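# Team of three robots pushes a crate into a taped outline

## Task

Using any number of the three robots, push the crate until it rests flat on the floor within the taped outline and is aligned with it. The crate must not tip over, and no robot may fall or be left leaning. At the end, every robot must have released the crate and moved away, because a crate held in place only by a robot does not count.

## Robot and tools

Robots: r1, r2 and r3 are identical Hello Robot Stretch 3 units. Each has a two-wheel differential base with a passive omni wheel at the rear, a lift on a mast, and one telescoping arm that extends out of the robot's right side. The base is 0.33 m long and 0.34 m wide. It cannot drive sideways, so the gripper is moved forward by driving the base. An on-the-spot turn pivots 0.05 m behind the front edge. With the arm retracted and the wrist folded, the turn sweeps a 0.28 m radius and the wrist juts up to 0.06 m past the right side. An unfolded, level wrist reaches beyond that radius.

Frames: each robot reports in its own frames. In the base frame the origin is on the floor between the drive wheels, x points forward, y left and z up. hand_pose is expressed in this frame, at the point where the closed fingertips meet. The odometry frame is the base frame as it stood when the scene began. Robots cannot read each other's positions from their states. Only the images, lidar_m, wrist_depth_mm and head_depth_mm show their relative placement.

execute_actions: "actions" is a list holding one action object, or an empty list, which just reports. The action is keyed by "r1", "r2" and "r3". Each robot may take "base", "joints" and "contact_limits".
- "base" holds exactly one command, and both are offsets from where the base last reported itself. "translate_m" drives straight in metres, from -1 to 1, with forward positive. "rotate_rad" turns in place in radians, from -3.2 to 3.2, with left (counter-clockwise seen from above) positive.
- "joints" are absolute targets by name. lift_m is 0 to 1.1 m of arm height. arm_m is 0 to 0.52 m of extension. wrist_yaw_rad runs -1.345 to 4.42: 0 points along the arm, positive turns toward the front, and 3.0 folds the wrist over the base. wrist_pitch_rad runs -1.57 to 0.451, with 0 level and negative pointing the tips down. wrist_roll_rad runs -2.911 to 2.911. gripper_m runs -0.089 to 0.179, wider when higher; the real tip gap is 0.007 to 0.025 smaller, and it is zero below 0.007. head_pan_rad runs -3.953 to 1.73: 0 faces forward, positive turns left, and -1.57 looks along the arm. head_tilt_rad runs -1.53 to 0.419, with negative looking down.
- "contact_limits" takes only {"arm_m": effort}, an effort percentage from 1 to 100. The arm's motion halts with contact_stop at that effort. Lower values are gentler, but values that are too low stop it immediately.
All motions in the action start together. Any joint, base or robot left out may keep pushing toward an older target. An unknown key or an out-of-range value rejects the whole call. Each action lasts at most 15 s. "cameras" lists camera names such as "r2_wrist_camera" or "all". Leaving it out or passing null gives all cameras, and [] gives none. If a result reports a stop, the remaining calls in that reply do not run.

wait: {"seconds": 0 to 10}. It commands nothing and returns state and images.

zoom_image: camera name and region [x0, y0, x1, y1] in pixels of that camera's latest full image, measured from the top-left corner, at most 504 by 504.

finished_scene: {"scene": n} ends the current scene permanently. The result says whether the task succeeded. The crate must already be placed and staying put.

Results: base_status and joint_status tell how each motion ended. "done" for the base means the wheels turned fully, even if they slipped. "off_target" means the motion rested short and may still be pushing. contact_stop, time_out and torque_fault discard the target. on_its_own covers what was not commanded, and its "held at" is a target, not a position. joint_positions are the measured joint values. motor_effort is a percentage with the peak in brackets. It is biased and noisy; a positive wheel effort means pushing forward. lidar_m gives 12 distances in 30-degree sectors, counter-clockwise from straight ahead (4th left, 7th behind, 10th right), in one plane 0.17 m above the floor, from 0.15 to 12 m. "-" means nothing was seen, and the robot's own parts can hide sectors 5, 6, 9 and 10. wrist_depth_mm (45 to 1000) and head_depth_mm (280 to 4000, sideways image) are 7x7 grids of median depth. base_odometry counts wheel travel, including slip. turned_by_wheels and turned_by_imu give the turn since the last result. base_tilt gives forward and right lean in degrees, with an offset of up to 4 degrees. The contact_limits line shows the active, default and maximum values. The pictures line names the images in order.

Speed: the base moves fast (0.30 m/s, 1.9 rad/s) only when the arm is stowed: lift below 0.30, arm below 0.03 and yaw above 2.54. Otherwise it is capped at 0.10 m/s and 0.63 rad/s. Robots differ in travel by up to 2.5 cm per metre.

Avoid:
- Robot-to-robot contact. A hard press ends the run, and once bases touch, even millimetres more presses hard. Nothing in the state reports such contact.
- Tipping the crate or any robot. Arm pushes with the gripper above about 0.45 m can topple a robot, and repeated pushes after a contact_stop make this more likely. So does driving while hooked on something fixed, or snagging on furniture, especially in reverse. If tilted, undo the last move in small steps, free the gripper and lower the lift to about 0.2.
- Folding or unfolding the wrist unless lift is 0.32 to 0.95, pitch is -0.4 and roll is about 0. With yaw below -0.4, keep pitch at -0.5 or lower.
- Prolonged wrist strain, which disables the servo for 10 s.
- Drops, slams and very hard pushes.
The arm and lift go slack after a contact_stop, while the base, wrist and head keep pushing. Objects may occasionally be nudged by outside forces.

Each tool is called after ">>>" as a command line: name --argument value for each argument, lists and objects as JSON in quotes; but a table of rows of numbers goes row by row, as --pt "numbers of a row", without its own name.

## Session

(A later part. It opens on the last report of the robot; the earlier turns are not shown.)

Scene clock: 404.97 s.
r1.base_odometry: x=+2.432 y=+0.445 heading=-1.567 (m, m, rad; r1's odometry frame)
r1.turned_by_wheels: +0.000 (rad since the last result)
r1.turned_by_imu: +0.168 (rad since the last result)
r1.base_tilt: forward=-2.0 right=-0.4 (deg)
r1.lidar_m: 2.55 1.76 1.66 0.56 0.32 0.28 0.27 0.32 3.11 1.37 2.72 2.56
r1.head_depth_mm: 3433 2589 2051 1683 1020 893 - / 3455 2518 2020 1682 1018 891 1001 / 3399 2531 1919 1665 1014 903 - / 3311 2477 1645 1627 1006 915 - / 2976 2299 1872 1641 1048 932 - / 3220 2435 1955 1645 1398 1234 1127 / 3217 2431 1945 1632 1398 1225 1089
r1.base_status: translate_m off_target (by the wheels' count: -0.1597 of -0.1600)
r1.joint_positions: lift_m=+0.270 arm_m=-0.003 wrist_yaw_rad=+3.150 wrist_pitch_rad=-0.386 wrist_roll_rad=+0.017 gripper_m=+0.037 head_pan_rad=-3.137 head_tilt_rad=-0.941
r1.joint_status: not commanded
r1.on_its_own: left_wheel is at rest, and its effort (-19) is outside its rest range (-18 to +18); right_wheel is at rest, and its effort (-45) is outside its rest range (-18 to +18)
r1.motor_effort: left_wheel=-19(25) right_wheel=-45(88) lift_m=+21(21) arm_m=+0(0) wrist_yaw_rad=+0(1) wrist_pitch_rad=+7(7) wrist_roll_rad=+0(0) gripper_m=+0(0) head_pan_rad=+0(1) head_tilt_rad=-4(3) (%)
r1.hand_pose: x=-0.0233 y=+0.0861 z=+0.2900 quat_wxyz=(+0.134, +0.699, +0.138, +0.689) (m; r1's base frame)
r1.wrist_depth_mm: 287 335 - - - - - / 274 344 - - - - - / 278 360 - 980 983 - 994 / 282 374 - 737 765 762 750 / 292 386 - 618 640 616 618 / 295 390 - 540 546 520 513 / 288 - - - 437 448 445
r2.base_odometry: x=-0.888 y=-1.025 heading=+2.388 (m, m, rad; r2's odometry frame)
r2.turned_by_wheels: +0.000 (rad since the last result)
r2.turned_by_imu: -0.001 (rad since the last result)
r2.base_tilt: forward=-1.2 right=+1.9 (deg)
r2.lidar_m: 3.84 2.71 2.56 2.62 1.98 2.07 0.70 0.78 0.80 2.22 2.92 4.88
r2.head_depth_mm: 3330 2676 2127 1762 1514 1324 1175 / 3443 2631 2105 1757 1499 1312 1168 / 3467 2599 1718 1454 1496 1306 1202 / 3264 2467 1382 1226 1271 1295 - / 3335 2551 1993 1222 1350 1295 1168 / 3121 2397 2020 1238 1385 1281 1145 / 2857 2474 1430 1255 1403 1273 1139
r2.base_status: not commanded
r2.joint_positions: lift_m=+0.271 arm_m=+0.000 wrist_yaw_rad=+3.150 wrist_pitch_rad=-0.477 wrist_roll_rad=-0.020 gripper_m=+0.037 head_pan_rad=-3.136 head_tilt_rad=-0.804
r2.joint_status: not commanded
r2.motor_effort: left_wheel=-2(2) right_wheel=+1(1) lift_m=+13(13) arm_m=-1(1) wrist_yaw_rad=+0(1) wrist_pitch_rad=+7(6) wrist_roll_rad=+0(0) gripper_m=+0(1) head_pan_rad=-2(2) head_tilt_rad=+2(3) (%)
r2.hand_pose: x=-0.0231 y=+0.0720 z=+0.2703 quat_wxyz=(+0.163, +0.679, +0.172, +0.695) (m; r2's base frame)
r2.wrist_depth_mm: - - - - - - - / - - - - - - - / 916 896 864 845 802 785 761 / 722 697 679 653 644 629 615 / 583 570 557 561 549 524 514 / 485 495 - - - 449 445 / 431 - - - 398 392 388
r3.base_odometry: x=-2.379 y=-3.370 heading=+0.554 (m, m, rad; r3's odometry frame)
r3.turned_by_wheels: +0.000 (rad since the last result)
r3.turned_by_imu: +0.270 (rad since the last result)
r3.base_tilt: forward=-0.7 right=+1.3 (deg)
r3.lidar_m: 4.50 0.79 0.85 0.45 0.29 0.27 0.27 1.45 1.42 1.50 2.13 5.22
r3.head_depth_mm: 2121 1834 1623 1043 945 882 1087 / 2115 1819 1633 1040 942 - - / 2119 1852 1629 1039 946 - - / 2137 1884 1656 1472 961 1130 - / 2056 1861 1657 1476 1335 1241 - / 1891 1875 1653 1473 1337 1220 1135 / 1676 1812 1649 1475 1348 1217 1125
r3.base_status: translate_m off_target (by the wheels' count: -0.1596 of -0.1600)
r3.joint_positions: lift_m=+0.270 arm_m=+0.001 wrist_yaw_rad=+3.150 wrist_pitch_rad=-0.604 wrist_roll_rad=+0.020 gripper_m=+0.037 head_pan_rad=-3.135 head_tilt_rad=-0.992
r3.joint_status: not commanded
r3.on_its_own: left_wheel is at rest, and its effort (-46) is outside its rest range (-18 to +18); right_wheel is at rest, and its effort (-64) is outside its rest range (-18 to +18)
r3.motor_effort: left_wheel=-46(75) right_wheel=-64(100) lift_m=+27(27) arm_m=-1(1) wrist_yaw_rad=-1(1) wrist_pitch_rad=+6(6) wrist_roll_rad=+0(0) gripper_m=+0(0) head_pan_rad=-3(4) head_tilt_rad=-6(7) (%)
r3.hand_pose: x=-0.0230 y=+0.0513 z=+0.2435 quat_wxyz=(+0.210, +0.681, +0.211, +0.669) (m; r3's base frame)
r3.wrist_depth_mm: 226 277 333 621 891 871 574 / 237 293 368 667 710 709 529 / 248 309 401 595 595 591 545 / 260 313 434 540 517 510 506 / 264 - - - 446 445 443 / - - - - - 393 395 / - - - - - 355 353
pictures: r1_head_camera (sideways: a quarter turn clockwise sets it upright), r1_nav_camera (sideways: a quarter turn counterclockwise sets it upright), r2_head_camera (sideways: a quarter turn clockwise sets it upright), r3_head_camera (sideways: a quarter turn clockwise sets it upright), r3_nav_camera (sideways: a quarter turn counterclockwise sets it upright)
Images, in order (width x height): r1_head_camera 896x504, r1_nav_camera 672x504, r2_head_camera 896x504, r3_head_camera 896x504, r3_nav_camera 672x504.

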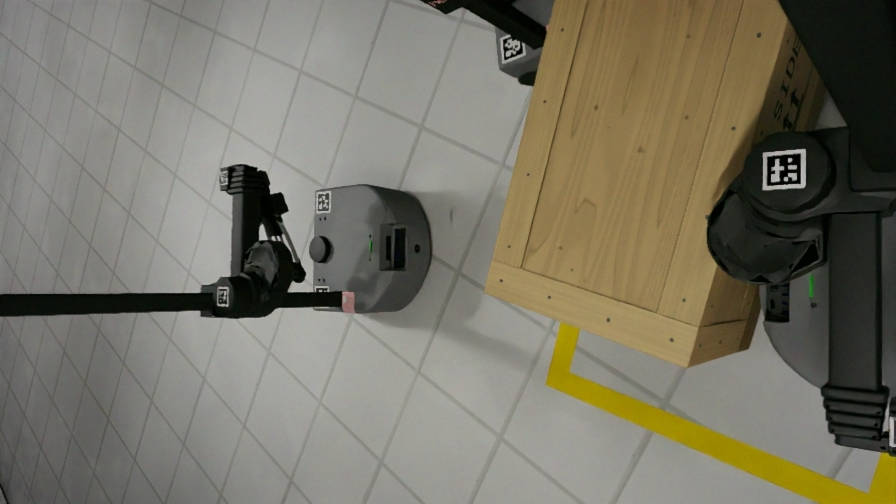

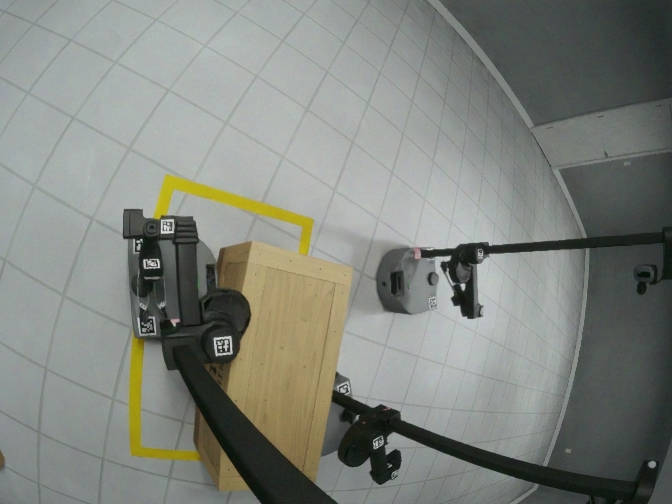

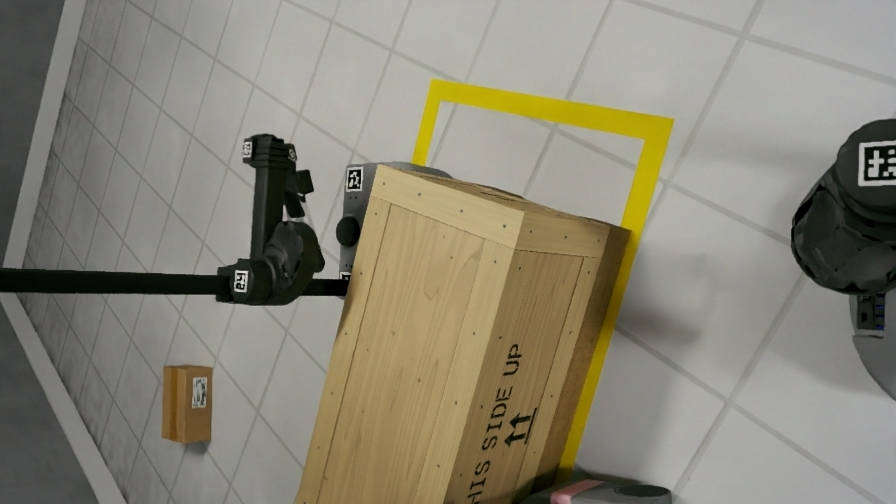

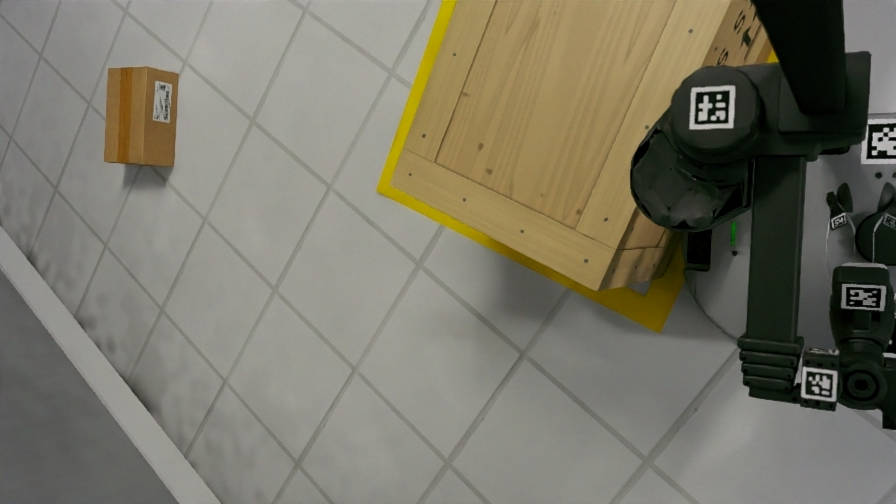

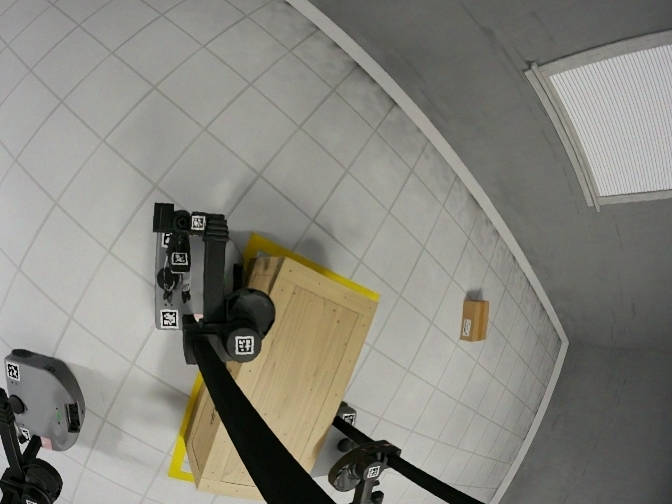

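>>> execute_actions --actions '[{"r1":{"base":{"translate_m":0.05}},"r3":{"base":{"translate_m":0.03}},"r2":{"base":{"rotate_rad":0.31}}}]' --cameras '[]'

>>> execute_actions --actions '[{"r1":{"base":{"rotate_rad":1.33},"joints":{"head_pan_rad":0,"head_tilt_rad":-0.9}},"r3":{"base":{"rotate_rad":-0.53}},"r2":{"base":{"translate_m":-0.46}}}]' --cameras '["r1_nav_camera","r1_head_camera"]'

Scene clock: 419.43 s.
r1.base_odometry: x=+2.433 y=+0.395 heading=-1.567 (m, m, rad; r1's odometry frame)
r1.turned_by_wheels: +0.000 (rad since the last result)
r1.turned_by_imu: +0.001 (rad since the last result)
r1.base_tilt: forward=-2.0 right=-0.4 (deg)
r1.lidar_m: 2.52 1.74 1.64 0.65 0.38 0.32 0.32 0.37 3.13 1.36 2.68 2.52
r1.head_depth_mm: 3436 2592 2042 1404 1025 906 - / 3428 2550 2020 1688 1025 923 1124 / 3418 2532 1897 1668 1013 915 - / 3180 2415 1675 1646 1006 931 - / 3109 2369 1908 1663 1020 1077 - / 3220 2451 1959 1630 1406 1228 1130 / 3221 2410 1963 1629 1404 1225 1088
r1.base_status: done
r1.joint_positions: lift_m=+0.270 arm_m=-0.003 wrist_yaw_rad=+3.150 wrist_pitch_rad=-0.386 wrist_roll_rad=+0.017 gripper_m=+0.037 head_pan_rad=-3.137 head_tilt_rad=-0.941
r1.joint_status: not commanded
r1.motor_effort: left_wheel=+0(14) right_wheel=+1(34) lift_m=+21(21) arm_m=+0(0) wrist_yaw_rad=-1(1) wrist_pitch_rad=+7(7) wrist_roll_rad=+0(0) gripper_m=+0(0) head_pan_rad=-1(1) head_tilt_rad=-4(3) (%)
r1.hand_pose: x=-0.0233 y=+0.0861 z=+0.2900 quat_wxyz=(+0.134, +0.699, +0.138, +0.689) (m; r1's base frame)
r1.wrist_depth_mm: 321 393 - - - - - / 316 399 - - - - - / 324 433 - - 990 997 - / 326 450 - 764 764 766 765 / 336 460 - 614 642 615 619 / 343 458 - 551 533 520 516 / 340 - - - 443 438 444
r2.base_odometry: x=-0.888 y=-1.025 heading=+2.697 (m, m, rad; r2's odometry frame)
r2.turned_by_wheels: +0.310 (rad since the last result)
r2.turned_by_imu: +0.313 (rad since the last result)
r2.base_tilt: forward=-1.0 right=+1.9 (deg)
r2.lidar_m: 2.97 2.57 2.56 2.95 3.78 0.70 0.73 0.75 2.18 2.50 4.25 4.89
r2.head_depth_mm: 3282 2539 1581 1285 1483 1320 1179 / 3373 2642 1693 1252 1159 1315 1169 / 3110 2455 2103 1233 1278 1303 1199 / 2911 2556 1470 1262 1399 1300 - / 2629 2522 1460 1314 1444 1292 1168 / 2416 2511 1414 1084 1302 1287 1142 / 667 776 1954 1381 1274 1277 1139
r2.base_status: done
r2.joint_positions: lift_m=+0.271 arm_m=+0.000 wrist_yaw_rad=+3.150 wrist_pitch_rad=-0.477 wrist_roll_rad=-0.020 gripper_m=+0.037 head_pan_rad=-3.136 head_tilt_rad=-0.803
r2.joint_status: not commanded
r2.motor_effort: left_wheel=-3(13) right_wheel=+1(6) lift_m=+13(13) arm_m=-1(1) wrist_yaw_rad=+0(0) wrist_pitch_rad=+6(6) wrist_roll_rad=+0(0) gripper_m=+0(1) head_pan_rad=-2(2) head_tilt_rad=+2(2) (%)
r2.hand_pose: x=-0.0231 y=+0.0720 z=+0.2703 quat_wxyz=(+0.163, +0.679, +0.172, +0.695) (m; r2's base frame)
r2.wrist_depth_mm: - - - - - - - / - - - - - - - / 915 878 875 838 795 786 764 / 707 702 677 659 647 625 615 / 580 564 561 561 550 524 514 / 491 505 - - - 454 442 / 432 - - - 398 391 388
r3.base_odometry: x=-2.353 y=-3.354 heading=+0.554 (m, m, rad; r3's odometry frame)
r3.turned_by_wheels: +0.000 (rad since the last result)
r3.turned_by_imu: +0.000 (rad since the last result)
r3.base_tilt: forward=-0.7 right=+1.2 (deg)
r3.lidar_m: 4.47 0.76 0.78 0.49 0.32 0.30 0.30 1.47 1.43 1.51 2.16 5.19
r3.head_depth_mm: 2119 1835 1625 1037 940 899 1089 / 2135 1812 1643 1049 945 - - / 2148 1853 1632 1037 959 - - / 2121 1853 1640 1461 973 1247 - / 2069 1869 1646 1469 1341 1242 - / 1890 1866 1647 1488 1338 1219 1139 / 1702 1814 1658 1478 1337 1217 1123
r3.base_status: done
r3.joint_positions: lift_m=+0.270 arm_m=+0.001 wrist_yaw_rad=+3.150 wrist_pitch_rad=-0.604 wrist_roll_rad=+0.020 gripper_m=+0.037 head_pan_rad=-3.135 head_tilt_rad=-0.992
r3.joint_status: not commanded
r3.motor_effort: left_wheel=+1(35) right_wheel=+1(50) lift_m=+26(26) arm_m=-1(1) wrist_yaw_rad=+0(1) wrist_pitch_rad=+6(6) wrist_roll_rad=+0(0) gripper_m=+0(1) head_pan_rad=-3(3) head_tilt_rad=-5(6) (%)
r3.hand_pose: x=-0.0230 y=+0.0513 z=+0.2435 quat_wxyz=(+0.210, +0.681, +0.211, +0.669) (m; r3's base frame)
r3.wrist_depth_mm: 251 304 365 809 890 884 541 / 260 322 403 694 714 711 507 / 273 341 441 591 597 591 502 / 284 345 475 533 519 505 495 / 285 - - - 445 443 443 / 287 - - - - 398 393 / - - - - - 357 357
pictures: none
No camera images: the call's "cameras" was empty. Leave "cameras" out to get every camera's image.

Scene clock: 422.63 s.
r1.base_odometry: x=+2.433 y=+0.395 heading=-0.237 (m, m, rad; r1's odometry frame)
r1.turned_by_wheels: +1.330 (rad since the last result)
r1.turned_by_imu: +1.333 (rad since the last result)
r1.base_tilt: forward=-1.9 right=-0.4 (deg)
r1.lidar_m: 1.64 0.45 0.33 0.32 0.34 3.14 1.37 1.37 2.53 2.52 1.96 1.64
r1.head_depth_mm: 1352 1581 1878 1746 1461 1281 1130 / 1362 1618 1919 1750 1469 1273 1119 / 1412 1660 1961 1731 1466 1262 1118 / 1434 1686 1964 1713 1447 1259 1108 / 1472 1734 1982 1715 1453 1256 1106 / 1512 1782 1994 1684 1441 1243 1100 / 1539 1813 2023 1671 1158 1079 1063
r1.base_status: done
r1.joint_positions: lift_m=+0.270 arm_m=-0.003 wrist_yaw_rad=+3.150 wrist_pitch_rad=-0.386 wrist_roll_rad=+0.017 gripper_m=+0.037 head_pan_rad=-0.007 head_tilt_rad=-0.902
r1.joint_status: all done
r1.motor_effort: left_wheel=-2(6) right_wheel=+3(12) lift_m=+21(21) arm_m=-1(0) wrist_yaw_rad=-1(0) wrist_pitch_rad=+7(7) wrist_roll_rad=+0(0) gripper_m=+1(0) head_pan_rad=+3(33) head_tilt_rad=+1(8) (%)
r1.hand_pose: x=-0.0233 y=+0.0861 z=+0.2900 quat_wxyz=(+0.134, +0.699, +0.138, +0.689) (m; r1's base frame)
r1.wrist_depth_mm: - 333 335 336 336 347 353 / - 364 - 362 363 369 369 / 986 888 - 394 398 407 410 / 728 727 - 432 436 444 445 / 609 609 - 476 486 495 499 / 519 510 - 515 530 515 519 / 452 - - - 442 447 449
r2.base_odometry: x=-0.473 y=-1.222 heading=+2.697 (m, m, rad; r2's odometry frame)
r2.turned_by_wheels: +0.000 (rad since the last result)
r2.turned_by_imu: -0.001 (rad since the last result)
r2.base_tilt: forward=-1.2 right=+1.9 (deg)
r2.lidar_m: 3.38 2.88 2.89 1.84 0.32 0.31 0.33 0.28 0.27 2.14 3.64 5.20
r2.head_depth_mm: 3288 2660 2137 1762 1321 944 837 / 3033 2632 2105 1742 1070 939 846 / 2698 2602 2113 1743 1064 929 867 / 2451 2562 2066 1727 1060 935 - / 2245 2466 2050 1219 1054 975 1162 / 2055 2276 2022 1238 1046 822 1002 / 1900 2128 2018 1679 1075 790 700
r2.base_status: done
r2.joint_positions: lift_m=+0.271 arm_m=+0.000 wrist_yaw_rad=+3.150 wrist_pitch_rad=-0.477 wrist_roll_rad=-0.020 gripper_m=+0.037 head_pan_rad=-3.136 head_tilt_rad=-0.802
r2.joint_status: not commanded
r2.motor_effort: left_wheel=-3(15) right_wheel=+2(5) lift_m=+13(13) arm_m=-2(2) wrist_yaw_rad=+0(0) wrist_pitch_rad=+6(5) wrist_roll_rad=+0(0) gripper_m=-1(0) head_pan_rad=-2(2) head_tilt_rad=+2(2) (%)
r2.hand_pose: x=-0.0231 y=+0.0720 z=+0.2703 quat_wxyz=(+0.163, +0.679, +0.172, +0.695) (m; r2's base frame)
r2.wrist_depth_mm: 244 286 - - - - - / 251 302 351 - - - - / 264 318 374 822 806 784 759 / 274 334 412 659 649 631 612 / 288 352 442 558 552 529 515 / 302 346 - - - 449 442 / 302 - - - 399 392 387
r3.base_odometry: x=-2.353 y=-3.354 heading=+0.025 (m, m, rad; r3's odometry frame)
r3.turned_by_wheels: -0.530 (rad since the last result)
r3.turned_by_imu: -0.521 (rad since the last result)
r3.base_tilt: forward=-0.7 right=+1.2 (deg)
r3.lidar_m: 5.19 4.47 3.43 0.40 0.49 0.32 0.30 0.30 1.47 1.44 1.52 2.15
r3.head_depth_mm: 2107 1242 1385 1039 963 1091 953 / 2133 1785 1477 1043 954 - - / 2138 1854 1636 1041 959 - - / 2141 1864 1652 1047 950 1054 - / 2142 1876 1643 1047 950 1150 - / 2159 1840 1644 1065 963 1198 1142 / 2179 1820 1656 1477 1337 1227 1121
r3.base_status: done
r3.joint_positions: lift_m=+0.270 arm_m=+0.001 wrist_yaw_rad=+3.150 wrist_pitch_rad=-0.604 wrist_roll_rad=+0.020 gripper_m=+0.037 head_pan_rad=-3.135 head_tilt_rad=-0.992
r3.joint_status: not commanded
r3.motor_effort: left_wheel=+2(9) right_wheel=-2(9) lift_m=+26(26) arm_m=-1(1) wrist_yaw_rad=-1(1) wrist_pitch_rad=+6(6) wrist_roll_rad=-1(1) gripper_m=+0(0) head_pan_rad=-4(3) head_tilt_rad=-6(5) (%)
r3.hand_pose: x=-0.0230 y=+0.0513 z=+0.2435 quat_wxyz=(+0.210, +0.681, +0.211, +0.669) (m; r3's base frame)
r3.wrist_depth_mm: 362 547 909 907 895 878 890 / 356 443 423 419 677 704 700 / 349 451 353 364 437 591 590 / 347 448 333 369 494 506 511 / 330 - - - 449 445 443 / 301 - - - - 397 394 / - - - - - 358 358
pictures: r1_head_camera (sideways: a quarter turn clockwise sets it upright), r1_nav_camera (sideways: a quarter turn counterclockwise sets it upright)
Images, in order (width x height): r1_head_camera 896x504, r1_nav_camera 672x504.

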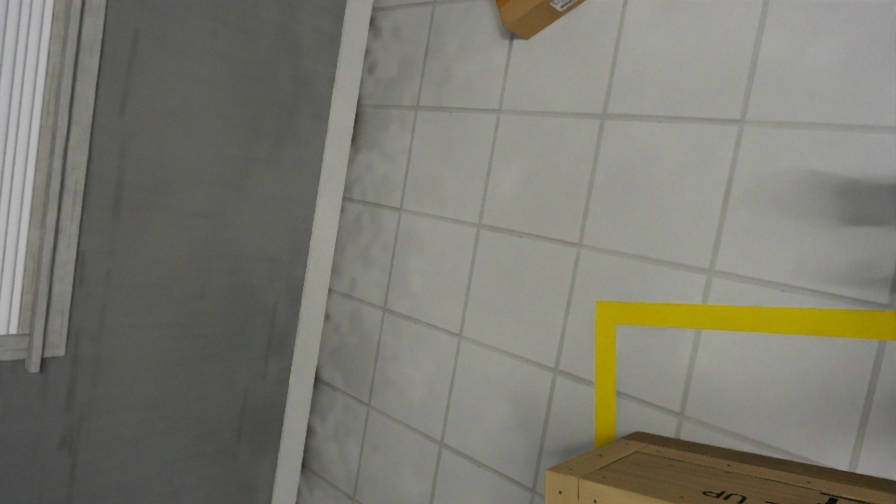

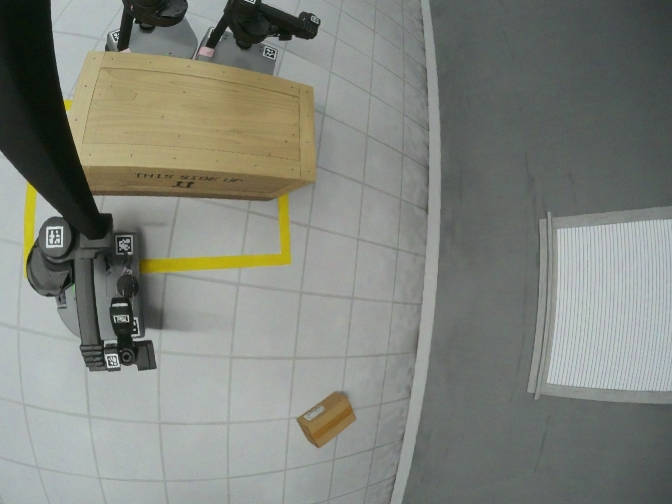

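>>> execute_actions --actions '[{"r1":{"base":{"translate_m":1.0}},"r2":{"base":{"translate_m":0.14}}}]' --cameras '[]'

>>> execute_actions --actions '[{"r1":{"base":{"rotate_rad":1.57}},"r2":{"base":{"rotate_rad":-0.72}}}]' --cameras '["r1_nav_camera","r2_nav_camera"]'

Scene clock: 431.07 s.
r1.base_odometry: x=+3.404 y=+0.160 heading=-0.237 (m, m, rad; r1's odometry frame)
r1.turned_by_wheels: +0.000 (rad since the last result)
r1.turned_by_imu: +0.004 (rad since the last result)
r1.base_tilt: forward=-2.0 right=-0.5 (deg)
r1.lidar_m: 0.65 0.73 1.19 6.04 0.56 0.51 2.35 3.25 2.73 1.46 0.78 0.65
r1.head_depth_mm: 515 593 697 858 1103 1274 1127 / 524 608 707 885 1146 1278 1124 / 534 620 716 912 1186 1265 1118 / 545 635 726 948 1233 1262 1110 / 556 646 742 971 1292 1250 1110 / 566 658 783 1014 1336 1246 1107 / 570 679 830 1047 1355 1243 1101
r1.base_status: done
r1.joint_positions: lift_m=+0.270 arm_m=-0.003 wrist_yaw_rad=+3.150 wrist_pitch_rad=-0.386 wrist_roll_rad=+0.017 gripper_m=+0.037 head_pan_rad=-0.007 head_tilt_rad=-0.901
r1.joint_status: not commanded
r1.motor_effort: left_wheel=-2(5) right_wheel=+3(11) lift_m=+22(21) arm_m=+0(0) wrist_yaw_rad=-1(1) wrist_pitch_rad=+7(7) wrist_roll_rad=+0(0) gripper_m=+0(1) head_pan_rad=+3(3) head_tilt_rad=+1(1) (%)
r1.hand_pose: x=-0.0233 y=+0.0861 z=+0.2900 quat_wxyz=(+0.134, +0.699, +0.138, +0.689) (m; r1's base frame)
r1.wrist_depth_mm: 505 - - - - - - / 512 889 - - - - - / 506 754 - - 982 - 938 / 500 718 - 764 756 755 751 / 500 610 - 616 639 618 625 / 494 513 - 519 537 523 524 / 454 - - - 443 442 444
r2.base_odometry: x=-0.599 y=-1.162 heading=+2.697 (m, m, rad; r2's odometry frame)
r2.turned_by_wheels: +0.000 (rad since the last result)
r2.turned_by_imu: -0.002 (rad since the last result)
r2.base_tilt: forward=-1.1 right=+1.9 (deg)
r2.lidar_m: 3.25 2.78 2.78 1.87 0.43 0.43 0.45 0.38 0.50 2.24 3.82 5.12
r2.head_depth_mm: 3429 2672 2136 1773 1080 959 1164 / 3106 2622 2108 1757 1073 951 1097 / 2852 2592 2093 1742 1069 982 1167 / 2587 2578 2074 1227 1058 1130 - / 2378 2405 1828 1223 1075 1243 1170 / 2153 1454 1751 1209 926 1084 1109 / 1909 2193 2005 1676 925 776 1029
r2.base_status: done
r2.joint_positions: lift_m=+0.271 arm_m=+0.000 wrist_yaw_rad=+3.150 wrist_pitch_rad=-0.477 wrist_roll_rad=-0.020 gripper_m=+0.037 head_pan_rad=-3.136 head_tilt_rad=-0.802
r2.joint_status: not commanded
r2.motor_effort: left_wheel=-3(12) right_wheel=+2(6) lift_m=+13(13) arm_m=-1(2) wrist_yaw_rad=-1(0) wrist_pitch_rad=+6(6) wrist_roll_rad=+0(0) gripper_m=+0(1) head_pan_rad=-2(3) head_tilt_rad=+2(1) (%)
r2.hand_pose: x=-0.0231 y=+0.0720 z=+0.2703 quat_wxyz=(+0.163, +0.679, +0.172, +0.695) (m; r2's base frame)
r2.wrist_depth_mm: - - - - - - - / 342 - - - - - - / 356 877 861 832 801 786 769 / 373 637 681 665 647 627 611 / 387 480 559 560 550 525 517 / 404 472 - - - 449 443 / 406 - - - 395 391 389
r3.base_odometry: x=-2.353 y=-3.354 heading=+0.025 (m, m, rad; r3's odometry frame)
r3.turned_by_wheels: +0.000 (rad since the last result)
r3.turned_by_imu: +0.000 (rad since the last result)
r3.base_tilt: forward=-0.7 right=+1.2 (deg)
r3.lidar_m: 5.19 4.50 3.38 0.49 0.49 0.32 0.30 0.30 1.48 1.44 1.51 2.15
r3.head_depth_mm: 2125 1853 1617 1039 963 1192 967 / 2133 1852 1649 1041 955 - - / 2132 1850 1637 1043 957 - - / 2171 1850 1645 1050 948 1057 - / 2151 1861 1643 1049 950 1151 - / 2164 1855 1661 1066 961 1194 1135 / 2167 1820 1487 1441 1332 1226 1122
r3.base_status: not commanded
r3.joint_positions: lift_m=+0.270 arm_m=+0.001 wrist_yaw_rad=+3.150 wrist_pitch_rad=-0.604 wrist_roll_rad=+0.020 gripper_m=+0.037 head_pan_rad=-3.135 head_tilt_rad=-0.992
r3.joint_status: not commanded
r3.motor_effort: left_wheel=+2(3) right_wheel=-2(2) lift_m=+26(27) arm_m=-1(1) wrist_yaw_rad=-1(1) wrist_pitch_rad=+6(6) wrist_roll_rad=-1(0) gripper_m=+0(0) head_pan_rad=-4(4) head_tilt_rad=-5(5) (%)
r3.hand_pose: x=-0.0230 y=+0.0513 z=+0.2435 quat_wxyz=(+0.210, +0.681, +0.211, +0.669) (m; r3's base frame)
r3.wrist_depth_mm: 357 550 910 529 515 880 877 / 356 534 723 423 422 688 706 / 349 523 594 398 435 590 590 / 344 478 539 454 496 509 511 / 330 - - - 449 446 443 / 302 - - - - 398 395 / - - - - - 357 355
pictures: none
No camera images: the call's "cameras" was empty. Leave "cameras" out to get every camera's image.

Scene clock: 433.27 s.
r1.base_odometry: x=+3.404 y=+0.160 heading=+1.332 (m, m, rad; r1's odometry frame)
r1.turned_by_wheels: +1.570 (rad since the last result)
r1.turned_by_imu: +1.573 (rad since the last result)
r1.base_tilt: forward=-2.0 right=-0.4 (deg)
r1.lidar_m: 6.04 0.57 0.51 1.23 3.28 2.73 1.49 0.79 0.66 0.65 0.73 1.18
r1.head_depth_mm: 3745 2797 2159 1757 1483 1278 1126 / 3946 2770 2149 1751 1479 1276 1119 / 3855 2740 2100 1738 1453 1267 1116 / 3744 2728 2118 1702 1452 1264 1117 / 3734 2668 2095 1712 1443 1254 1112 / 3686 2664 2065 1682 1430 1247 1099 / 3620 2642 2044 1688 1400 1226 1093
r1.base_status: done
r1.joint_positions: lift_m=+0.270 arm_m=-0.003 wrist_yaw_rad=+3.150 wrist_pitch_rad=-0.386 wrist_roll_rad=+0.017 gripper_m=+0.037 head_pan_rad=-0.007 head_tilt_rad=-0.901
r1.joint_status: not commanded
r1.motor_effort: left_wheel=-1(7) right_wheel=+3(11) lift_m=+21(22) arm_m=-1(1) wrist_yaw_rad=+0(1) wrist_pitch_rad=+7(7) wrist_roll_rad=+0(0) gripper_m=+1(0) head_pan_rad=+2(2) head_tilt_rad=+0(1) (%)
r1.hand_pose: x=-0.0233 y=+0.0860 z=+0.2900 quat_wxyz=(+0.134, +0.699, +0.138, +0.689) (m; r1's base frame)
r1.wrist_depth_mm: - - - - - 562 422 / - - - - - 567 459 / 988 - - - 942 570 511 / 748 796 - 766 750 569 552 / 608 612 - 621 650 588 602 / 505 523 - 535 533 511 521 / 466 - - - 432 436 445
r2.base_odometry: x=-0.599 y=-1.162 heading=+1.977 (m, m, rad; r2's odometry frame)
r2.turned_by_wheels: -0.720 (rad since the last result)
r2.turned_by_imu: -0.729 (rad since the last result)
r2.base_tilt: forward=-1.2 right=+2.0 (deg)
r2.lidar_m: 5.06 3.69 2.85 2.79 2.94 1.87 0.43 0.43 0.39 0.49 2.06 2.95
r2.head_depth_mm: 3186 2667 2128 1767 1512 1320 1173 / 3207 2627 2124 1751 1506 1314 1170 / 3183 2612 2086 1742 1494 1309 1205 / 3212 2579 2063 1735 1458 1259 - / 3229 2525 2049 1712 1048 995 1165 / 3192 2508 2028 1709 1043 969 1149 / 3202 2480 2012 1685 1036 962 1135
r2.base_status: done
r2.joint_positions: lift_m=+0.271 arm_m=+0.000 wrist_yaw_rad=+3.150 wrist_pitch_rad=-0.477 wrist_roll_rad=-0.020 gripper_m=+0.037 head_pan_rad=-3.136 head_tilt_rad=-0.802
r2.joint_status: not commanded
r2.motor_effort: left_wheel=+2(14) right_wheel=-2(6) lift_m=+13(13) arm_m=-2(2) wrist_yaw_rad=+0(0) wrist_pitch_rad=+6(6) wrist_roll_rad=+0(0) gripper_m=+0(0) head_pan_rad=-1(2) head_tilt_rad=+1(1) (%)
r2.hand_pose: x=-0.0231 y=+0.0720 z=+0.2703 quat_wxyz=(+0.163, +0.679, +0.172, +0.695) (m; r2's base frame)
r2.wrist_depth_mm: - - - - - - - / - - - - - - - / 923 891 869 825 798 779 757 / 718 699 679 656 642 623 609 / 579 570 555 559 546 529 514 / 491 500 - - - 450 441 / 431 - - - 400 392 387
r3.base_odometry: x=-2.353 y=-3.354 heading=+0.025 (m, m, rad; r3's odometry frame)
r3.turned_by_wheels: +0.000 (rad since the last result)
r3.turned_by_imu: +0.000 (rad since the last result)
r3.base_tilt: forward=-0.8 right=+1.3 (deg)
r3.lidar_m: 5.18 4.50 3.43 0.49 0.49 0.32 0.30 0.30 1.47 1.44 1.51 2.15
r3.head_depth_mm: 2104 1844 1633 1038 964 1194 1088 / 2129 1857 1632 1042 956 - - / 2131 1849 1641 1043 960 - - / 2145 1849 1646 1043 955 1053 - / 2150 1869 1648 1047 949 1152 - / 2144 1833 1657 1062 965 1195 1138 / 2161 1824 1632 1475 1341 1217 1124
r3.base_status: not commanded
r3.joint_positions: lift_m=+0.270 arm_m=+0.001 wrist_yaw_rad=+3.150 wrist_pitch_rad=-0.604 wrist_roll_rad=+0.020 gripper_m=+0.037 head_pan_rad=-3.135 head_tilt_rad=-0.992
r3.joint_status: not commanded
r3.motor_effort: left_wheel=+2(2) right_wheel=-1(2) lift_m=+26(26) arm_m=-1(1) wrist_yaw_rad=-1(0) wrist_pitch_rad=+6(6) wrist_roll_rad=-1(1) gripper_m=+0(0) head_pan_rad=-4(4) head_tilt_rad=-5(7) (%)
r3.hand_pose: x=-0.0230 y=+0.0513 z=+0.2435 quat_wxyz=(+0.210, +0.681, +0.211, +0.669) (m; r3's base frame)
r3.wrist_depth_mm: 362 542 889 534 584 877 866 / 355 532 718 441 444 709 697 / 349 522 606 492 512 589 586 / 343 477 540 539 519 506 505 / 330 - - - 446 443 446 / 302 - - - - 395 396 / - - - - - 356 357
pictures: r1_nav_camera (sideways: a quarter turn counterclockwise sets it upright), r2_nav_camera (sideways: a quarter turn counterclockwise sets it upright)
Images, in order (width x height): r1_nav_camera 672x504, r2_nav_camera 672x504.

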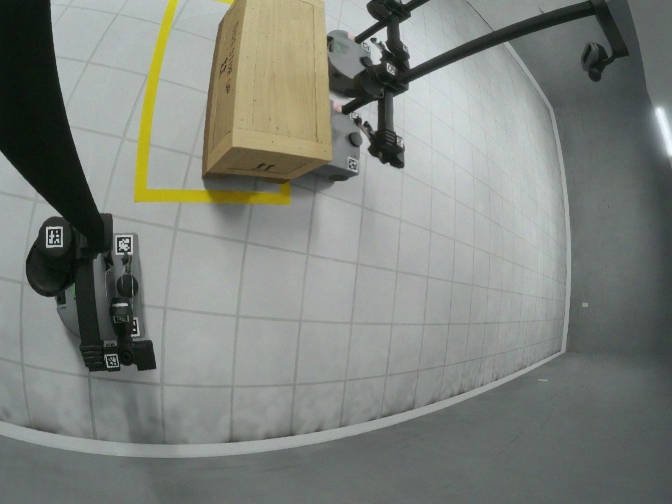

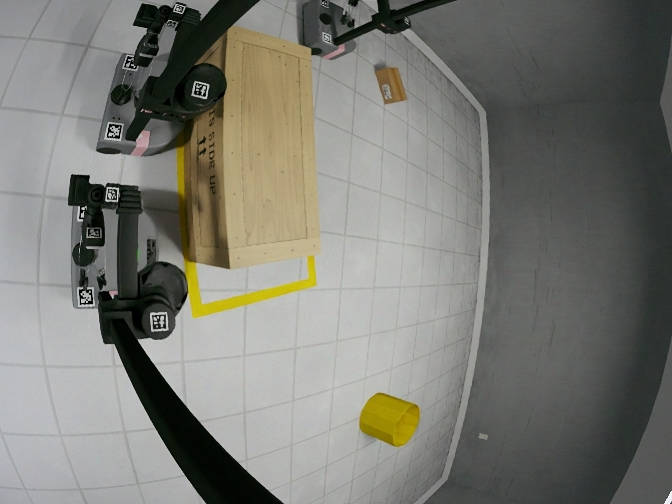

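>>> execute_actions --actions '[{"r1":{"base":{"translate_m":0.545},"joints":{"head_pan_rad":-3.14,"head_tilt_rad":-1.0}},"r3":{"base":{"rotate_rad":1.7}}}]' --cameras '[]'

>>> execute_actions --actions '[{"r1":{"base":{"rotate_rad":-1.15}},"r3":{"base":{"translate_m":-0.1}},"r2":{"base":{"translate_m":-0.13}}}]' --cameras '[]'

>>> execute_actions --actions '[{"r1":{"base":{"translate_m":-0.11}},"r3":{"base":{"rotate_rad":-1.7}}}]' --cameras '["r1_nav_camera","r2_nav_camera","r3_nav_camera"]'

Scene clock: 444.50 s.
r1.base_odometry: x=+3.533 y=+0.689 heading=+1.332 (m, m, rad; r1's odometry frame)
r1.turned_by_wheels: +0.000 (rad since the last result)
r1.turned_by_imu: +0.003 (rad since the last result)
r1.base_tilt: forward=-2.0 right=-0.4 (deg)
r1.lidar_m: 5.51 4.81 0.41 0.40 0.41 3.26 1.73 0.92 0.76 0.76 0.85 1.37
r1.head_depth_mm: 2803 2357 1932 1624 1417 1245 978 / 2830 2343 1907 1632 1402 1237 1111 / 2893 2304 1765 1610 1400 1284 - / 2914 2298 1874 1602 1394 1268 - / 2488 2249 1862 1587 1379 1240 - / 1808 2000 1852 1573 1373 1214 - / 1413 1527 1662 1571 1367 1206 1085
r1.base_status: done
r1.joint_positions: lift_m=+0.270 arm_m=-0.003 wrist_yaw_rad=+3.150 wrist_pitch_rad=-0.386 wrist_roll_rad=+0.017 gripper_m=+0.037 head_pan_rad=-3.133 head_tilt_rad=-0.989
r1.joint_status: all done
r1.motor_effort: left_wheel=-1(5) right_wheel=+3(10) lift_m=+21(22) arm_m=+0(1) wrist_yaw_rad=+0(0) wrist_pitch_rad=+7(7) wrist_roll_rad=+0(0) gripper_m=+0(0) head_pan_rad=-2(29) head_tilt_rad=-5(14) (%)
r1.hand_pose: x=-0.0233 y=+0.0860 z=+0.2900 quat_wxyz=(+0.134, +0.699, +0.138, +0.689) (m; r1's base frame)
r1.wrist_depth_mm: - 405 394 403 407 - 623 / - - - 437 455 666 - / 967 882 - 474 498 608 611 / 769 718 - 527 652 527 517 / 627 619 - 611 622 574 528 / 514 507 - 533 530 519 516 / 460 - - - 435 446 450
r2.base_odometry: x=-0.599 y=-1.162 heading=+1.977 (m, m, rad; r2's odometry frame)
r2.turned_by_wheels: +0.000 (rad since the last result)
r2.turned_by_imu: -0.001 (rad since the last result)
r2.base_tilt: forward=-1.1 right=+1.8 (deg)
r2.lidar_m: 5.08 3.71 2.86 2.78 2.95 1.87 0.42 0.43 0.54 0.49 2.06 2.94
r2.head_depth_mm: 3178 2666 2126 1768 1517 1321 1174 / 3216 2638 2106 1760 1504 1312 1173 / 3204 2618 2093 1730 1495 1307 1199 / 3167 2574 2058 1734 1458 1256 - / 3198 2544 2051 1714 1050 997 1174 / 3174 2518 2044 1697 1046 965 1144 / 3176 2482 2002 1691 1038 962 1135
r2.base_status: not commanded
r2.joint_positions: lift_m=+0.271 arm_m=+0.000 wrist_yaw_rad=+3.150 wrist_pitch_rad=-0.477 wrist_roll_rad=-0.020 gripper_m=+0.037 head_pan_rad=-3.136 head_tilt_rad=-0.802
r2.joint_status: not commanded
r2.motor_effort: left_wheel=+2(2) right_wheel=-2(1) lift_m=+13(13) arm_m=-2(2) wrist_yaw_rad=+0(0) wrist_pitch_rad=+6(6) wrist_roll_rad=+0(0) gripper_m=+0(1) head_pan_rad=-2(2) head_tilt_rad=+2(2) (%)
r2.hand_pose: x=-0.0231 y=+0.0720 z=+0.2703 quat_wxyz=(+0.163, +0.679, +0.172, +0.695) (m; r2's base frame)
r2.wrist_depth_mm: - - - - - - - / - - - - - - - / 933 905 862 842 819 776 763 / 719 691 680 653 640 630 616 / 579 567 562 558 553 521 516 / 493 501 - - - 450 441 / 428 - - - 398 394 388
r3.base_odometry: x=-2.353 y=-3.354 heading=+1.724 (m, m, rad; r3's odometry frame)
r3.turned_by_wheels: +1.700 (rad since the last result)
r3.turned_by_imu: +1.667 (rad since the last result)
r3.base_tilt: forward=-0.7 right=+1.2 (deg)
r3.lidar_m: 0.49 0.43 0.31 0.30 0.31 0.66 1.43 1.58 2.49 5.19 4.09 0.49
r3.head_depth_mm: 1382 1628 1618 1396 1292 1208 1027 / 1402 1655 1627 1462 1325 - - / 1442 1716 1643 1463 1333 - - / 1478 1733 1637 1463 1329 1257 - / 1507 1775 1648 1468 1338 1233 - / 1546 1814 1648 1473 1334 1223 1139 / 1581 1833 1651 1482 1346 1220 1124
r3.base_status: done
r3.joint_positions: lift_m=+0.270 arm_m=+0.001 wrist_yaw_rad=+3.150 wrist_pitch_rad=-0.604 wrist_roll_rad=+0.020 gripper_m=+0.037 head_pan_rad=-3.135 head_tilt_rad=-0.992
r3.joint_status: not commanded
r3.motor_effort: left_wheel=-2(8) right_wheel=+4(15) lift_m=+26(27) arm_m=-1(1) wrist_yaw_rad=-1(0) wrist_pitch_rad=+5(6) wrist_roll_rad=+0(1) gripper_m=-1(1) head_pan_rad=-3(3) head_tilt_rad=-6(5) (%)
r3.hand_pose: x=-0.0230 y=+0.0513 z=+0.2435 quat_wxyz=(+0.210, +0.681, +0.211, +0.669) (m; r3's base frame)
r3.wrist_depth_mm: 511 599 332 328 323 321 317 / 489 635 374 372 365 363 356 / 551 601 430 422 416 408 405 / 517 530 490 470 479 478 473 / 462 - - - 447 446 447 / 391 - - - - 398 396 / - - - - - 355 355
pictures: none
No camera images: the call's "cameras" was empty. Leave "cameras" out to get every camera's image.

Scene clock: 446.67 s.
r1.base_odometry: x=+3.533 y=+0.689 heading=+0.182 (m, m, rad; r1's odometry frame)
r1.turned_by_wheels: -1.150 (rad since the last result)
r1.turned_by_imu: -1.152 (rad since the last result)
r1.base_tilt: forward=-1.9 right=-0.4 (deg)
r1.lidar_m: 0.81 1.20 4.76 5.17 1.18 0.40 0.41 3.31 2.18 0.98 0.77 0.76
r1.head_depth_mm: 3047 2354 1370 1206 1396 1115 1064 / 3009 2318 1361 1152 995 1202 1117 / 2818 2295 1830 1137 988 1097 - / 2493 2284 1880 1568 1021 1267 - / 2874 2264 1869 1592 1357 1238 - / 2882 2251 1840 1577 1378 1211 - / 2821 2234 1850 1583 1360 1205 1086
r1.base_status: done
r1.joint_positions: lift_m=+0.270 arm_m=-0.003 wrist_yaw_rad=+3.150 wrist_pitch_rad=-0.386 wrist_roll_rad=+0.017 gripper_m=+0.037 head_pan_rad=-3.134 head_tilt_rad=-0.989
r1.joint_status: not commanded
r1.motor_effort: left_wheel=+1(6) right_wheel=-3(8) lift_m=+21(21) arm_m=+0(0) wrist_yaw_rad=+0(1) wrist_pitch_rad=+7(7) wrist_roll_rad=+0(0) gripper_m=+1(1) head_pan_rad=-2(2) head_tilt_rad=-6(5) (%)
r1.hand_pose: x=-0.0233 y=+0.0860 z=+0.2900 quat_wxyz=(+0.134, +0.699, +0.138, +0.689) (m; r1's base frame)
r1.wrist_depth_mm: - 597 - - - - - / - 483 - - - - - / 892 538 - 921 985 - - / 704 521 - 740 768 756 760 / 395 571 - 617 634 614 611 / 403 508 - 538 538 514 523 / 404 - - - 447 445 450
r2.base_odometry: x=-0.548 y=-1.282 heading=+1.977 (m, m, rad; r2's odometry frame)
r2.turned_by_wheels: +0.000 (rad since the last result)
r2.turned_by_imu: +0.000 (rad since the last result)
r2.base_tilt: forward=-1.3 right=+1.8 (deg)
r2.lidar_m: 5.24 3.71 2.86 2.79 2.96 1.77 0.30 0.30 0.38 0.59 2.06 2.93
r2.head_depth_mm: 3083 2685 2132 1773 1508 1323 1171 / 3116 2625 2094 1764 1502 1315 1167 / 3091 2604 2071 1742 1495 1312 1196 / 3118 2566 2078 1727 1481 1280 - / 3093 2520 2058 1719 1051 921 960 / 3141 2536 2027 1701 1046 913 977 / 3141 2475 2026 1697 1036 909 951
r2.base_status: done
r2.joint_positions: lift_m=+0.271 arm_m=+0.000 wrist_yaw_rad=+3.150 wrist_pitch_rad=-0.477 wrist_roll_rad=-0.020 gripper_m=+0.037 head_pan_rad=-3.136 head_tilt_rad=-0.802
r2.joint_status: not commanded
r2.motor_effort: left_wheel=+2(11) right_wheel=-2(7) lift_m=+13(13) arm_m=-1(2) wrist_yaw_rad=+0(0) wrist_pitch_rad=+6(6) wrist_roll_rad=+0(0) gripper_m=+0(0) head_pan_rad=-2(2) head_tilt_rad=+1(1) (%)
r2.hand_pose: x=-0.0231 y=+0.0720 z=+0.2703 quat_wxyz=(+0.163, +0.679, +0.172, +0.695) (m; r2's base frame)
r2.wrist_depth_mm: - - - - - - - / - - - - - - - / 932 891 853 825 801 780 767 / 710 695 683 652 644 625 609 / 580 570 565 560 548 523 513 / 492 501 - - - 450 444 / 434 - - - 397 394 387
r3.base_odometry: x=-2.338 y=-3.453 heading=+1.724 (m, m, rad; r3's odometry frame)
r3.turned_by_wheels: +0.000 (rad since the last result)
r3.turned_by_imu: -0.001 (rad since the last result)
r3.base_tilt: forward=-0.7 right=+1.3 (deg)
r3.lidar_m: 0.59 0.43 0.31 0.30 0.30 0.49 1.34 1.48 2.33 5.13 4.17 3.44
r3.head_depth_mm: 1283 1510 1627 1466 1161 1176 1021 / 1310 1555 1635 1462 1303 - - / 1341 1600 1637 1465 1331 - - / 1374 1633 1647 1473 1325 1269 - / 1408 1688 1647 1478 1333 1244 - / 1435 1735 1649 1472 1337 1226 1138 / 1473 1765 1656 1475 1333 1225 1126
r3.base_status: done
r3.joint_positions: lift_m=+0.270 arm_m=+0.001 wrist_yaw_rad=+3.150 wrist_pitch_rad=-0.604 wrist_roll_rad=+0.020 gripper_m=+0.037 head_pan_rad=-3.135 head_tilt_rad=-0.992
r3.joint_status: not commanded
r3.motor_effort: left_wheel=-1(9) right_wheel=+4(10) lift_m=+26(27) arm_m=-1(1) wrist_yaw_rad=-1(1) wrist_pitch_rad=+6(6) wrist_roll_rad=-1(1) gripper_m=-1(1) head_pan_rad=-3(4) head_tilt_rad=-5(6) (%)
r3.hand_pose: x=-0.0230 y=+0.0513 z=+0.2435 quat_wxyz=(+0.210, +0.681, +0.211, +0.669) (m; r3's base frame)
r3.wrist_depth_mm: 508 530 830 327 320 322 315 / 409 450 541 364 363 359 355 / 432 478 577 422 417 409 404 / 485 513 541 468 474 478 470 / 458 - - - 445 445 442 / 392 - - - - 395 393 / - - - - - 357 356
pictures: none
No camera images: the call's "cameras" was empty. Leave "cameras" out to get every camera's image.

Scene clock: 449.10 s.
r1.base_odometry: x=+3.425 y=+0.669 heading=+0.182 (m, m, rad; r1's odometry frame)
r1.turned_by_wheels: +0.000 (rad since the last result)
r1.turned_by_imu: +0.001 (rad since the last result)
r1.base_tilt: forward=-2.0 right=-0.5 (deg)
r1.lidar_m: 0.91 1.34 5.33 0.59 0.32 0.30 0.30 3.25 2.44 1.10 0.86 0.85
r1.head_depth_mm: 3034 2341 1920 1152 1057 1080 1065 / 3007 2349 1344 1153 1001 890 1078 / 2882 2303 1909 1138 988 902 - / 2497 2308 1886 1598 984 918 - / 2868 2268 1865 1598 1382 1214 - / 2831 2246 1861 1585 1376 1216 - / 2863 2223 1843 1563 1367 1210 1082
r1.base_status: done
r1.joint_positions: lift_m=+0.270 arm_m=-0.003 wrist_yaw_rad=+3.150 wrist_pitch_rad=-0.386 wrist_roll_rad=+0.017 gripper_m=+0.037 head_pan_rad=-3.134 head_tilt_rad=-0.989
r1.joint_status: not commanded
r1.motor_effort: left_wheel=+2(7) right_wheel=-2(9) lift_m=+21(21) arm_m=+0(1) wrist_yaw_rad=+0(0) wrist_pitch_rad=+7(7) wrist_roll_rad=+0(0) gripper_m=+1(0) head_pan_rad=-2(2) head_tilt_rad=-5(4) (%)
r1.hand_pose: x=-0.0233 y=+0.0860 z=+0.2900 quat_wxyz=(+0.134, +0.699, +0.138, +0.689) (m; r1's base frame)
r1.wrist_depth_mm: 285 596 489 - - - - / 270 626 - - - - - / 278 537 - - 993 - 994 / 287 355 - 685 764 787 772 / 295 375 - 621 646 620 627 / 301 378 - 537 537 514 509 / 296 - - - 437 444 444
r2.base_odometry: x=-0.548 y=-1.282 heading=+1.977 (m, m, rad; r2's odometry frame)
r2.turned_by_wheels: +0.000 (rad since the last result)
r2.turned_by_imu: +0.000 (rad since the last result)
r2.base_tilt: forward=-1.1 right=+1.9 (deg)
r2.lidar_m: 5.22 3.73 2.86 2.80 2.95 1.76 0.30 0.30 0.38 0.47 2.05 2.92
r2.head_depth_mm: 3145 2665 2127 1772 1521 1324 1171 / 3085 2635 2115 1764 1492 1311 1169 / 3132 2600 2082 1741 1496 1306 1197 / 3116 2573 2067 1731 1483 1280 - / 3087 2544 2054 1716 1049 922 958 / 3131 2497 2035 1699 1046 914 977 / 3155 2495 2019 1687 1035 912 951
r2.base_status: not commanded
r2.joint_positions: lift_m=+0.271 arm_m=+0.000 wrist_yaw_rad=+3.150 wrist_pitch_rad=-0.477 wrist_roll_rad=-0.020 gripper_m=+0.037 head_pan_rad=-3.136 head_tilt_rad=-0.802
r2.joint_status: not commanded
r2.motor_effort: left_wheel=+2(2) right_wheel=-1(2) lift_m=+13(13) arm_m=-2(2) wrist_yaw_rad=-1(0) wrist_pitch_rad=+6(5) wrist_roll_rad=+0(0) gripper_m=+0(1) head_pan_rad=-2(2) head_tilt_rad=+1(2) (%)
r2.hand_pose: x=-0.0231 y=+0.0720 z=+0.2703 quat_wxyz=(+0.163, +0.679, +0.172, +0.695) (m; r2's base frame)
r2.wrist_depth_mm: - - - - - - - / - - - - - - - / 927 878 869 826 803 768 759 / 711 693 683 657 642 624 614 / 583 569 562 562 542 526 514 / 491 502 - - - 445 440 / 429 - - - 397 392 386
r3.base_odometry: x=-2.338 y=-3.453 heading=+0.024 (m, m, rad; r3's odometry frame)
r3.turned_by_wheels: -1.700 (rad since the last result)
r3.turned_by_imu: -1.667 (rad since the last result)
r3.base_tilt: forward=-0.7 right=+1.2 (deg)
r3.lidar_m: 5.14 4.61 3.51 0.59 0.49 0.32 0.30 0.30 0.46 1.34 1.41 2.00
r3.head_depth_mm: 2128 1843 1626 1040 961 1194 1086 / 2124 1857 1626 1046 957 - - / 2112 1857 1635 1048 958 - - / 2163 1862 1650 1050 950 1049 - / 2126 1875 1635 1067 958 1214 - / 2158 1833 1654 1281 1168 1219 1137 / 2169 1844 1649 916 873 1189 1127
r3.base_status: done
r3.joint_positions: lift_m=+0.270 arm_m=+0.001 wrist_yaw_rad=+3.150 wrist_pitch_rad=-0.604 wrist_roll_rad=+0.020 gripper_m=+0.037 head_pan_rad=-3.135 head_tilt_rad=-0.992
r3.joint_status: not commanded
r3.motor_effort: left_wheel=+2(12) right_wheel=-2(9) lift_m=+26(26) arm_m=-2(2) wrist_yaw_rad=-1(1) wrist_pitch_rad=+6(6) wrist_roll_rad=+0(0) gripper_m=-1(1) head_pan_rad=-3(4) head_tilt_rad=-5(5) (%)
r3.hand_pose: x=-0.0230 y=+0.0513 z=+0.2435 quat_wxyz=(+0.210, +0.681, +0.211, +0.669) (m; r3's base frame)
r3.wrist_depth_mm: 358 541 533 580 882 875 876 / 354 532 561 569 711 707 701 / 347 516 593 594 595 590 595 / 343 472 541 533 517 512 507 / 328 - - - 445 449 447 / 299 - - - - 396 394 / - - - - - 357 357
pictures: r1_nav_camera (sideways: a quarter turn counterclockwise sets it upright), r2_nav_camera (sideways: a quarter turn counterclockwise sets it upright), r3_nav_camera (sideways: a quarter turn counterclockwise sets it upright)
Images, in order (width x height): r1_nav_camera 672x504, r2_nav_camera 672x504, r3_nav_camera 672x504.

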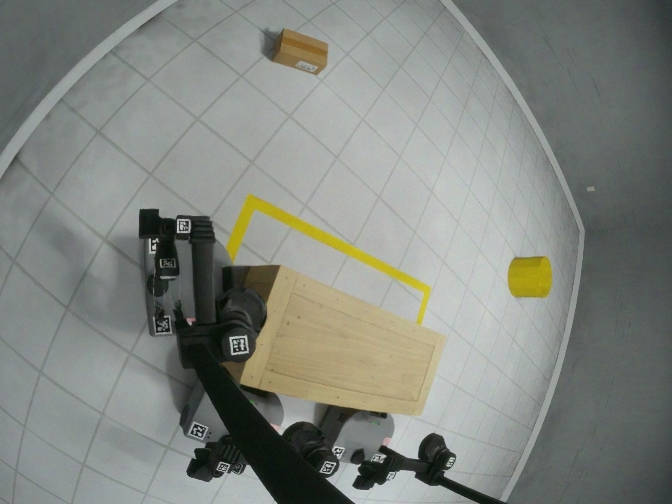

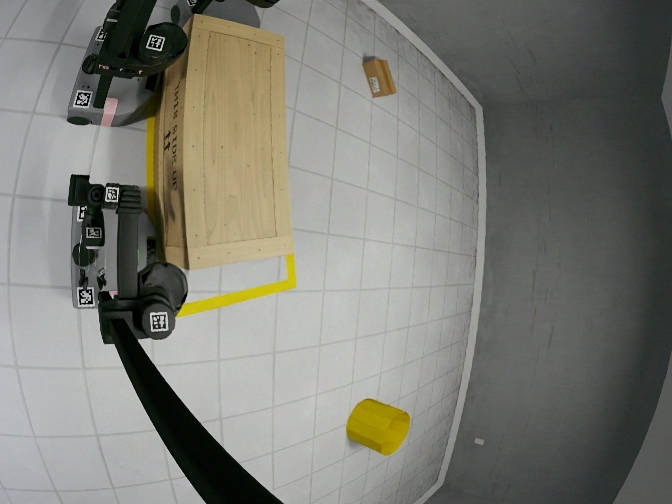

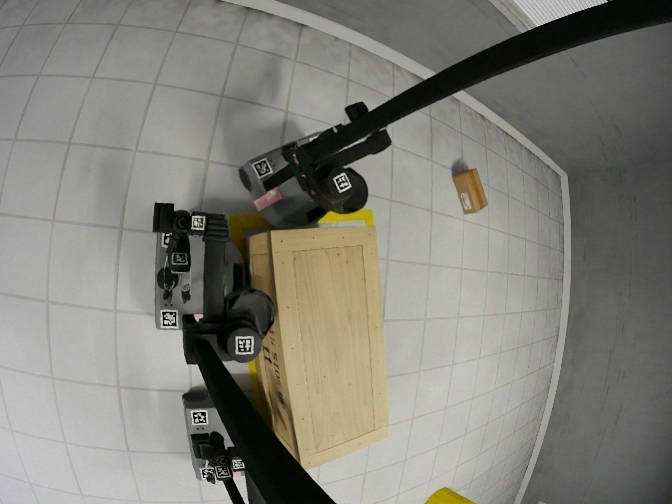

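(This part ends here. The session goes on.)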